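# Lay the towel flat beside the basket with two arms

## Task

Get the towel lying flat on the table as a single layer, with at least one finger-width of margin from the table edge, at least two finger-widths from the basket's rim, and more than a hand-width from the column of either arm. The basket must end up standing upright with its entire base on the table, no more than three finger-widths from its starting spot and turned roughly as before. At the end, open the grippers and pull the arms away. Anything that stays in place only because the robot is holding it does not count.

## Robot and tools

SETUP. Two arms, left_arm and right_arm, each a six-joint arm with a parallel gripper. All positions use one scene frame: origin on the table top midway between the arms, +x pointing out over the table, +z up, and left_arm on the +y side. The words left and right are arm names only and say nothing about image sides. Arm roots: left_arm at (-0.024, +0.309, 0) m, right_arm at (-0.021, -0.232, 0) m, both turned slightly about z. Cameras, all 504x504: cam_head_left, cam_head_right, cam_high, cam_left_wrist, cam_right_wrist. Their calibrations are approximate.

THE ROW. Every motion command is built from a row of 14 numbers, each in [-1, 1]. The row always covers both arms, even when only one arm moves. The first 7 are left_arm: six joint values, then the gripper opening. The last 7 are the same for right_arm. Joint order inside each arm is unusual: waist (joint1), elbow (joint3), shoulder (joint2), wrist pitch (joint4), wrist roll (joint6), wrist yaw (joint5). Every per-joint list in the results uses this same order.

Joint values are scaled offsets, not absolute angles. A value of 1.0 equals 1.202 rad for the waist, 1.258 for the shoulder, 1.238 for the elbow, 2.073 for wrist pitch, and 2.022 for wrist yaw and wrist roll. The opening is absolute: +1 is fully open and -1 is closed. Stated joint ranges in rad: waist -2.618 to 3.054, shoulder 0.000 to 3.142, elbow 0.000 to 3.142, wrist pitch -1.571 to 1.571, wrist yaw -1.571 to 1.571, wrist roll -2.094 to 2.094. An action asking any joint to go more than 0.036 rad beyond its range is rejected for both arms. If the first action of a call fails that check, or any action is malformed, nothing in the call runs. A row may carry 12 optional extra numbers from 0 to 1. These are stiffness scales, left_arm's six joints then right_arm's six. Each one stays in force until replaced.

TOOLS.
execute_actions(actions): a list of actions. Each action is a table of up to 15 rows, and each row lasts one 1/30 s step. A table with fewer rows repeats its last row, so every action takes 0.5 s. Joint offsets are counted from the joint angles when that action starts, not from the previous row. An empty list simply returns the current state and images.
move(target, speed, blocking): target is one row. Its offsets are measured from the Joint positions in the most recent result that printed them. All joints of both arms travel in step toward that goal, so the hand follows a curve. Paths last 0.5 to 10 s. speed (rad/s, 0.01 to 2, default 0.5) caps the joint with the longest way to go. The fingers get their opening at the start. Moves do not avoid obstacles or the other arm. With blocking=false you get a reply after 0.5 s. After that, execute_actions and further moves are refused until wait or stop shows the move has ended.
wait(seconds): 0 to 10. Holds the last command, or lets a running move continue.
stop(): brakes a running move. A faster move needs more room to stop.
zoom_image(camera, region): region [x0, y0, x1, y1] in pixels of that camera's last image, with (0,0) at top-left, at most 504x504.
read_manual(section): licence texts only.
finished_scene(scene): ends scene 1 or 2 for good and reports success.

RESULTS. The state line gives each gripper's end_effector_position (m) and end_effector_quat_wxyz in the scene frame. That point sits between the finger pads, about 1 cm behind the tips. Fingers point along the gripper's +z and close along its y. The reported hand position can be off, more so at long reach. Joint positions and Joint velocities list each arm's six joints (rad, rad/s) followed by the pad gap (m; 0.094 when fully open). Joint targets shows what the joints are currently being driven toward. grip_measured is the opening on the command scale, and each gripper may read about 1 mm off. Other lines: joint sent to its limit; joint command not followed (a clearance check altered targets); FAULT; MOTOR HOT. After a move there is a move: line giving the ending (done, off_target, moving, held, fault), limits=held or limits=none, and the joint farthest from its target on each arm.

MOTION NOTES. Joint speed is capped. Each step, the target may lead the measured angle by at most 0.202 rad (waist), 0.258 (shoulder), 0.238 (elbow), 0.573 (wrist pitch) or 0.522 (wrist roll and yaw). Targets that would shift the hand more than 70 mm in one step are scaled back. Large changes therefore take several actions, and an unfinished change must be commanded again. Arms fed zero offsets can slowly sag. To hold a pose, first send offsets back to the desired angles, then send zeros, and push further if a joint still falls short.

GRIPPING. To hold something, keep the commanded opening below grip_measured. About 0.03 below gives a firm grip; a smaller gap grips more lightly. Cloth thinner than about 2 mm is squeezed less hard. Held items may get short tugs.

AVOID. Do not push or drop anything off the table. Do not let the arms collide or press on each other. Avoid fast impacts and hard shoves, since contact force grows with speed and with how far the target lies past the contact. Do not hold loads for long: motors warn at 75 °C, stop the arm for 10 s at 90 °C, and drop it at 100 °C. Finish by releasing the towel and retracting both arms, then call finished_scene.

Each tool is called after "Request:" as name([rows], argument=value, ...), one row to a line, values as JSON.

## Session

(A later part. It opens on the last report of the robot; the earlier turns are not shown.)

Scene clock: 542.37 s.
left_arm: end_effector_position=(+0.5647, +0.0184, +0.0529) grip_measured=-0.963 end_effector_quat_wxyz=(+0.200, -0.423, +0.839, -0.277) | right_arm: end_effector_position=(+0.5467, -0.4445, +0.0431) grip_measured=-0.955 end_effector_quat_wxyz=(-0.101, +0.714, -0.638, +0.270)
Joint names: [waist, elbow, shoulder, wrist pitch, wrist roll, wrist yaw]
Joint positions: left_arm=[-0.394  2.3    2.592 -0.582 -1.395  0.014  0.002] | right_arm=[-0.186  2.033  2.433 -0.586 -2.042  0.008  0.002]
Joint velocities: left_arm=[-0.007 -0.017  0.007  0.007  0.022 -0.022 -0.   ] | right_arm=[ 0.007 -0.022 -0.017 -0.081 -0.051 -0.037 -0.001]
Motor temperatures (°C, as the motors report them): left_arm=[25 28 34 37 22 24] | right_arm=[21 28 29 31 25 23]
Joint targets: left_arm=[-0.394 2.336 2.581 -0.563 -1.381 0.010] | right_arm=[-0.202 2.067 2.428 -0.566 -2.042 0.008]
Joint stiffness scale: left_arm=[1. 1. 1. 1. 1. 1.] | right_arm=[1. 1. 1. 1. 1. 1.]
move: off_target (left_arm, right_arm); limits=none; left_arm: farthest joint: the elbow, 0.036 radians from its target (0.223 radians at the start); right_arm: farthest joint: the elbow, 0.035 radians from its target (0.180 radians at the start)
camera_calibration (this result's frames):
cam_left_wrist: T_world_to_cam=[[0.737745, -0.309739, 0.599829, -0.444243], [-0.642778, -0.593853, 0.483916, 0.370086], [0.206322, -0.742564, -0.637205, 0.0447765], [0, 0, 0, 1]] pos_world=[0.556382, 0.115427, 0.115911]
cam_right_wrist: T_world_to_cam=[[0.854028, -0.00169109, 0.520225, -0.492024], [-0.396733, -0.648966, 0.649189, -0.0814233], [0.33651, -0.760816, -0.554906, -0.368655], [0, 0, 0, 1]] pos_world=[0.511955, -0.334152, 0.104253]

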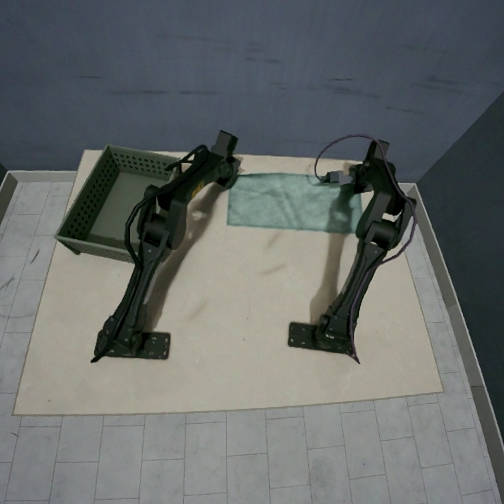

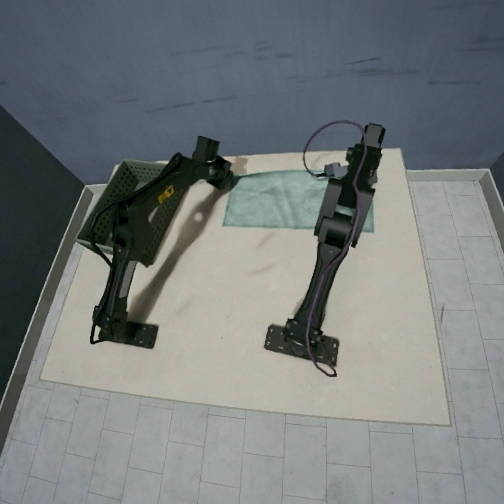

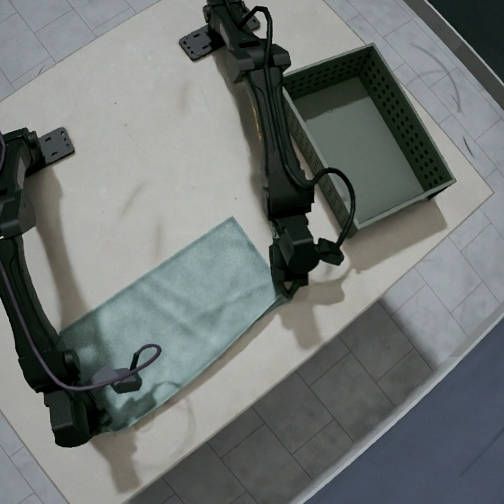

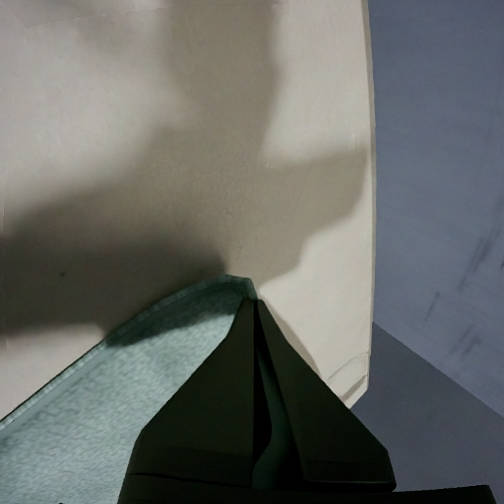

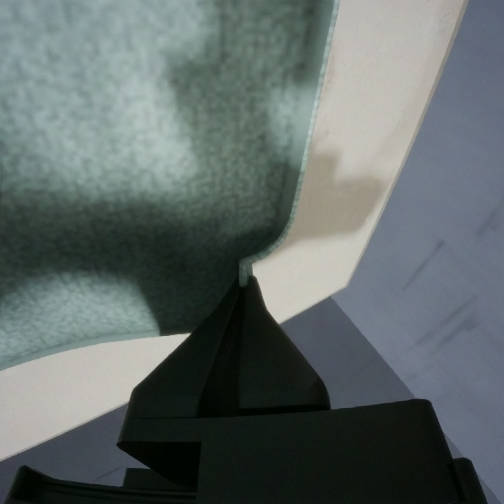

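Request:
execute_actions([
  [[0,0.025,-0.009,0.009,0,0,-0.9,0,0.025,-0.004,0.009,0,0,-0.9],[0,0.025,-0.009,0.009,0,0,-0.85,0,0.025,-0.004,0.009,0,0,-0.85],[0,0.025,-0.009,0.009,0,0,-0.8,0,0.025,-0.004,0.009,0,0,-0.8],[0,0.025,-0.009,0.009,0,0,-0.75,0,0.025,-0.004,0.009,0,0,-0.75],[0,0.025,-0.009,0.009,0,0,-0.7,0,0.025,-0.004,0.009,0,0,-0.7],[0,0.025,-0.009,0.009,0,0,-0.65,0,0.025,-0.004,0.009,0,0,-0.65],[0,0.025,-0.009,0.009,0,0,-0.6,0,0.025,-0.004,0.009,0,0,-0.6],[0,0.025,-0.009,0.009,0,0,-0.55,0,0.025,-0.004,0.009,0,0,-0.55],[0,0.025,-0.009,0.009,0,0,-0.5,0,0.025,-0.004,0.009,0,0,-0.5],[0,0.025,-0.009,0.009,0,0,-0.45,0,0.025,-0.004,0.009,0,0,-0.45],[0,0.025,-0.009,0.009,0,0,-0.4,0,0.025,-0.004,0.009,0,0,-0.4]],
])

Scene clock: 554.33 s.
left_arm: end_effector_position=(+0.5647, +0.0183, +0.0529) grip_measured=-0.403 end_effector_quat_wxyz=(+0.200, -0.423, +0.840, -0.277) | right_arm: end_effector_position=(+0.5474, -0.4450, +0.0437) grip_measured=-0.403 end_effector_quat_wxyz=(-0.101, +0.713, -0.638, +0.272)
Joint names: [waist, elbow, shoulder, wrist pitch, wrist roll, wrist yaw]
Joint positions: left_arm=[-0.394  2.3    2.592 -0.582 -1.395  0.014  0.028] | right_arm=[-0.186  2.033  2.433 -0.582 -2.042  0.009  0.028]
Joint velocities: left_arm=[-0.002 -0.007  0.007 -0.007  0.022 -0.022  0.   ] | right_arm=[ 0.007 -0.007 -0.017 -0.022  0.037  0.154  0.001]
Motor temperatures (°C, as the motors report them): left_arm=[25 28 34 37 22 24] | right_arm=[22 28 30 32 25 23]
Joint targets: left_arm=[-0.394 2.331 2.580 -0.563 -1.395 0.014] | right_arm=[-0.186 2.064 2.428 -0.568 -2.042 0.008]
Joint stiffness scale: left_arm=[1. 1. 1. 1. 1. 1.] | right_arm=[1. 1. 1. 1. 1. 1.]
camera_calibration (this result's frames):
cam_left_wrist: T_world_to_cam=[[0.737384, -0.31003, 0.600122, -0.444137], [-0.643338, -0.593119, 0.484072, 0.370262], [0.205867, -0.743028, -0.636811, 0.0449461], [0, 0, 0, 1]] pos_world=[0.55645, 0.115309, 0.115925]
cam_right_wrist: T_world_to_cam=[[0.852092, -0.000974176, 0.523391, -0.49174], [-0.399414, -0.647458, 0.649051, -0.0796299], [0.338241, -0.762101, -0.552083, -0.370563], [0, 0, 0, 1]] pos_world=[0.512542, -0.334443, 0.104474]

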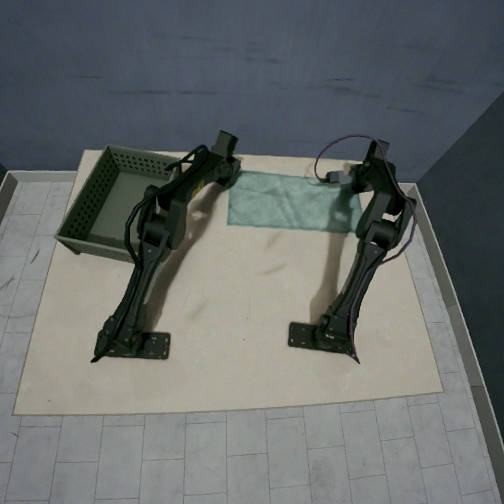

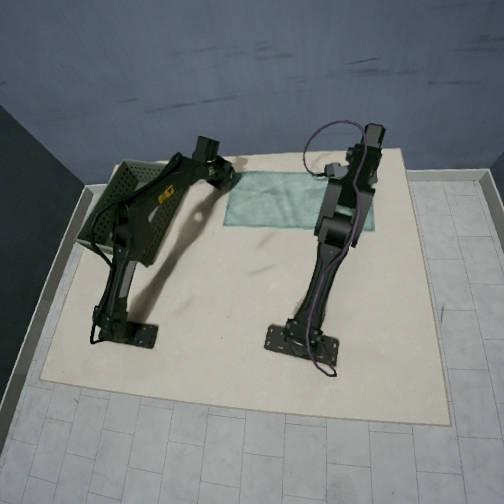

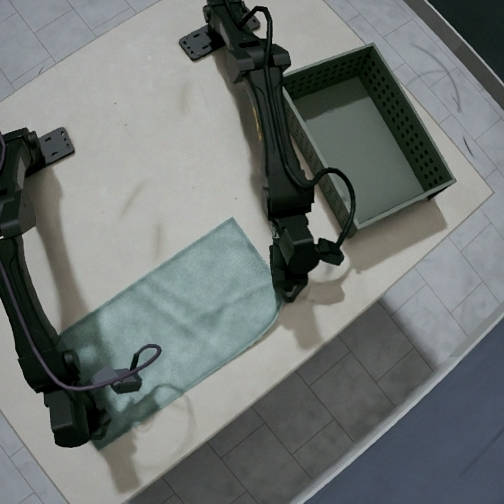

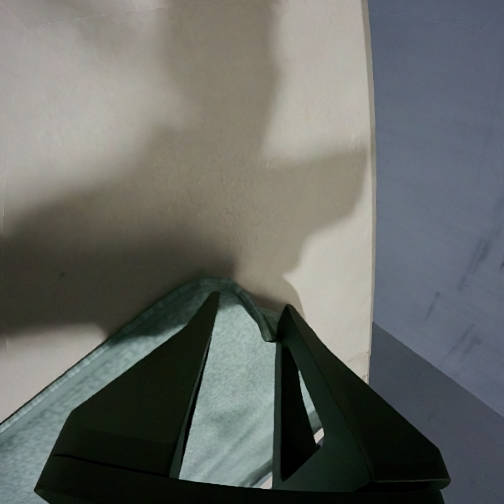

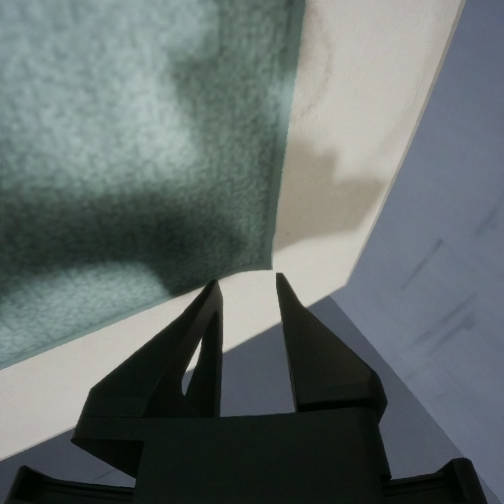

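Request:
move(target=[0,0.025,-0.15,0.009,0,0,0.0,0,0.025,-0.15,0.009,0,0,-0.4], speed=0.3)

Scene clock: 559.80 s.
left_arm: end_effector_position=(+0.5679, +0.0167, +0.1651) grip_measured=-0.003 end_effector_quat_wxyz=(+0.251, -0.406, +0.809, -0.344) | right_arm: end_effector_position=(+0.5535, -0.4474, +0.1455) grip_measured=-0.402 end_effector_quat_wxyz=(-0.132, +0.690, -0.618, +0.352)
Joint names: [waist, elbow, shoulder, wrist pitch, wrist roll, wrist yaw]
Joint positions: left_arm=[-0.394  2.3    2.419 -0.571 -1.395  0.014  0.047] | right_arm=[-0.186  2.033  2.264 -0.57  -2.042  0.01   0.028]
Joint velocities: left_arm=[ 0.007 -0.002  0.002  0.007  0.007  0.022  0.001] | right_arm=[-0.017  0.002  0.012 -0.022  0.007 -0.007 -0.001]
Motor temperatures (°C, as the motors report them): left_arm=[25 28 35 38 22 24] | right_arm=[21 28 30 32 25 23]
Joint targets: left_arm=[-0.394 2.331 2.403 -0.563 -1.395 0.014] | right_arm=[-0.186 2.064 2.244 -0.564 -2.042 0.009]
Joint stiffness scale: left_arm=[1. 1. 1. 1. 1. 1.] | right_arm=[1. 1. 1. 1. 1. 1.]
move: off_target (left_arm, right_arm); limits=none; left_arm: farthest joint: the elbow, 0.031 radians from its target (0.031 radians at the start); right_arm: farthest joint: the elbow, 0.031 radians from its target (0.031 radians at the start)
camera_calibration (this result's frames):
cam_left_wrist: T_world_to_cam=[[0.627589, -0.256059, 0.735232, -0.47509], [-0.717561, -0.556634, 0.418646, 0.369425], [0.302057, -0.790311, -0.533075, 0.0436031], [0, 0, 0, 1]] pos_world=[0.550075, 0.118443, 0.217887]
cam_right_wrist: T_world_to_cam=[[0.751645, 0.0365719, 0.658554, -0.497468], [-0.506919, -0.60676, 0.612271, -0.061778], [0.421976, -0.794043, -0.437529, -0.395563], [0, 0, 0, 1]] pos_world=[0.509521, -0.333385, 0.192364]

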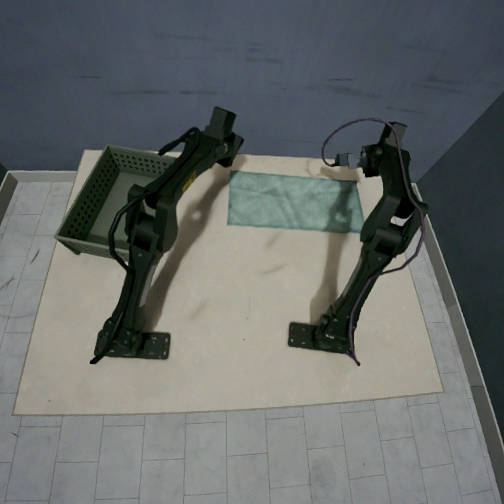

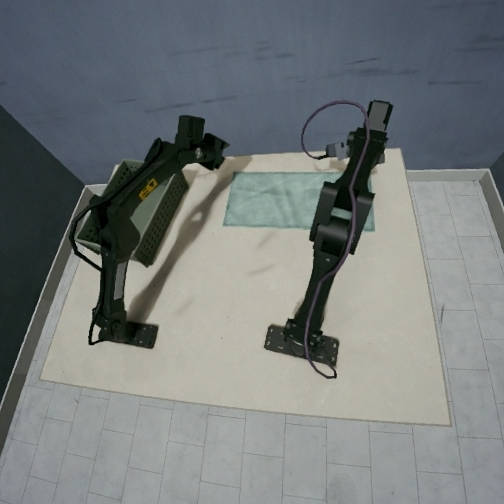

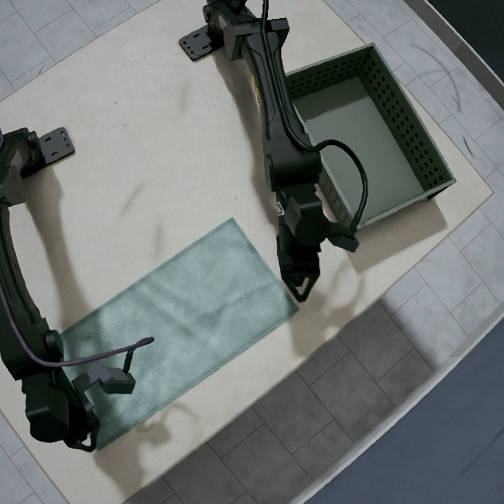

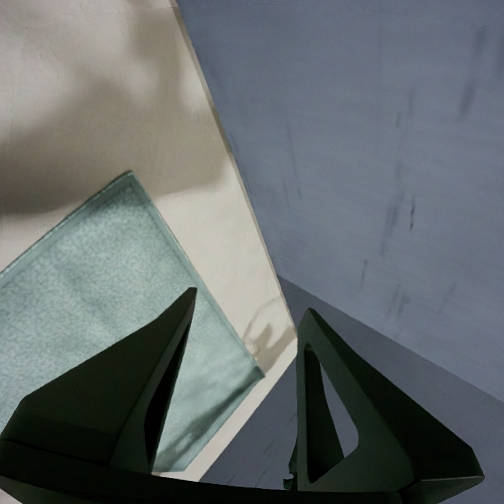

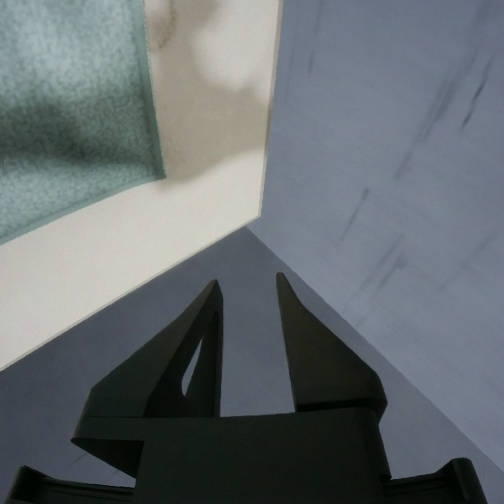

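Request:
move(target=[-0.15,-0.9,-0.98,-0.25,0.69,0,1,0,-0.83,-0.99,-0.25,1.0,0,1], speed=1.2)

Scene clock: 566.43 s.
left_arm: end_effector_position=(+0.2074, +0.1402, +0.2024) grip_measured=+1.000 end_effector_quat_wxyz=(+0.225, +0.296, +0.925, -0.081) | right_arm: end_effector_position=(+0.2064, -0.3178, +0.1766) grip_measured=+1.000 end_effector_quat_wxyz=(+0.223, +0.160, +0.960, -0.049)
Joint names: [waist, elbow, shoulder, wrist pitch, wrist roll, wrist yaw]
Joint positions: left_arm=[-0.564  1.194  1.205 -1.078 -0.01   0.014  0.094] | right_arm=[-0.186  1.012  1.041 -1.082 -0.029  0.01   0.094]
Joint velocities: left_arm=[-0.012 -0.007 -0.002 -0.037 -0.007 -0.051  0.   ] | right_arm=[-0.002  0.002 -0.017 -0.051 -0.095 -0.007  0.   ]
Motor temperatures (°C, as the motors report them): left_arm=[25 28 34 38 22 24] | right_arm=[21 28 30 32 25 23]
Joint targets: left_arm=[-0.574 1.185 1.187 -1.090 0.000 0.014] | right_arm=[-0.186 1.005 1.019 -1.087 -0.020 0.010]
Joint stiffness scale: left_arm=[1. 1. 1. 1. 1. 1.] | right_arm=[1. 1. 1. 1. 1. 1.]
move: off_target (right_arm); limits=none; left_arm: farthest joint: the shoulder, 0.019 radians from its target (1.233 radians at the start); right_arm: farthest joint: the shoulder, 0.023 radians from its target (1.246 radians at the start)
camera_calibration (this result's frames):
cam_left_wrist: T_world_to_cam=[[-0.389421, -0.918081, 0.0740156, 0.192828], [-0.908928, 0.396049, 0.130367, 0.128329], [-0.149002, -0.016507, -0.988699, 0.347261], [0, 0, 0, 1]] pos_world=[0.243475, 0.131939, 0.312334]
cam_right_wrist: T_world_to_cam=[[-0.465838, -0.882967, -0.0579964, -0.17613], [-0.871436, 0.446402, 0.203286, 0.304031], [-0.153605, 0.145238, -0.9774, 0.38008], [0, 0, 0, 1]] pos_world=[0.241278, -0.346439, 0.29947]

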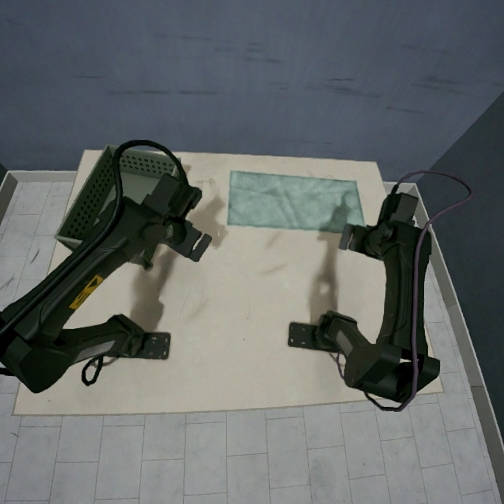

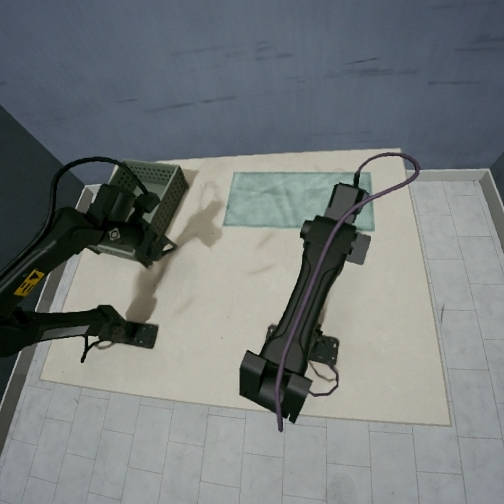

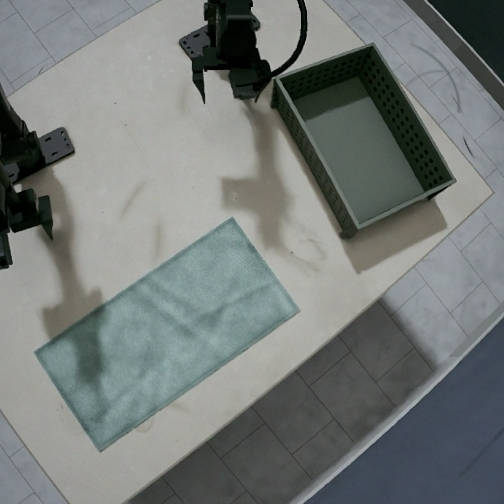

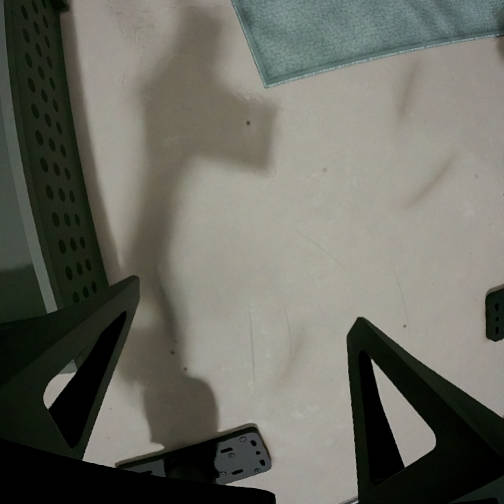

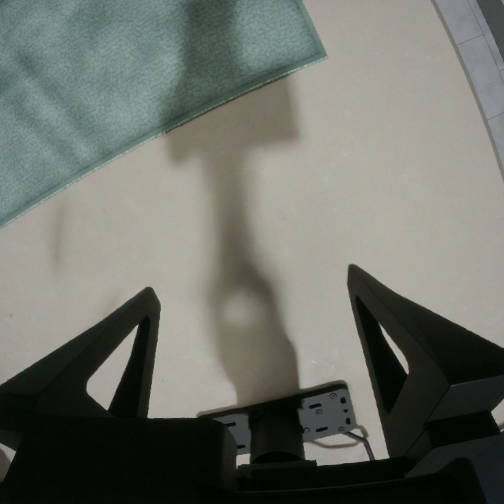

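The towel is flat with hems visible on all four sides, clear of the edges, basket and columns.

Request:
finished_scene(scene=1)

The scene is finished: the task was done.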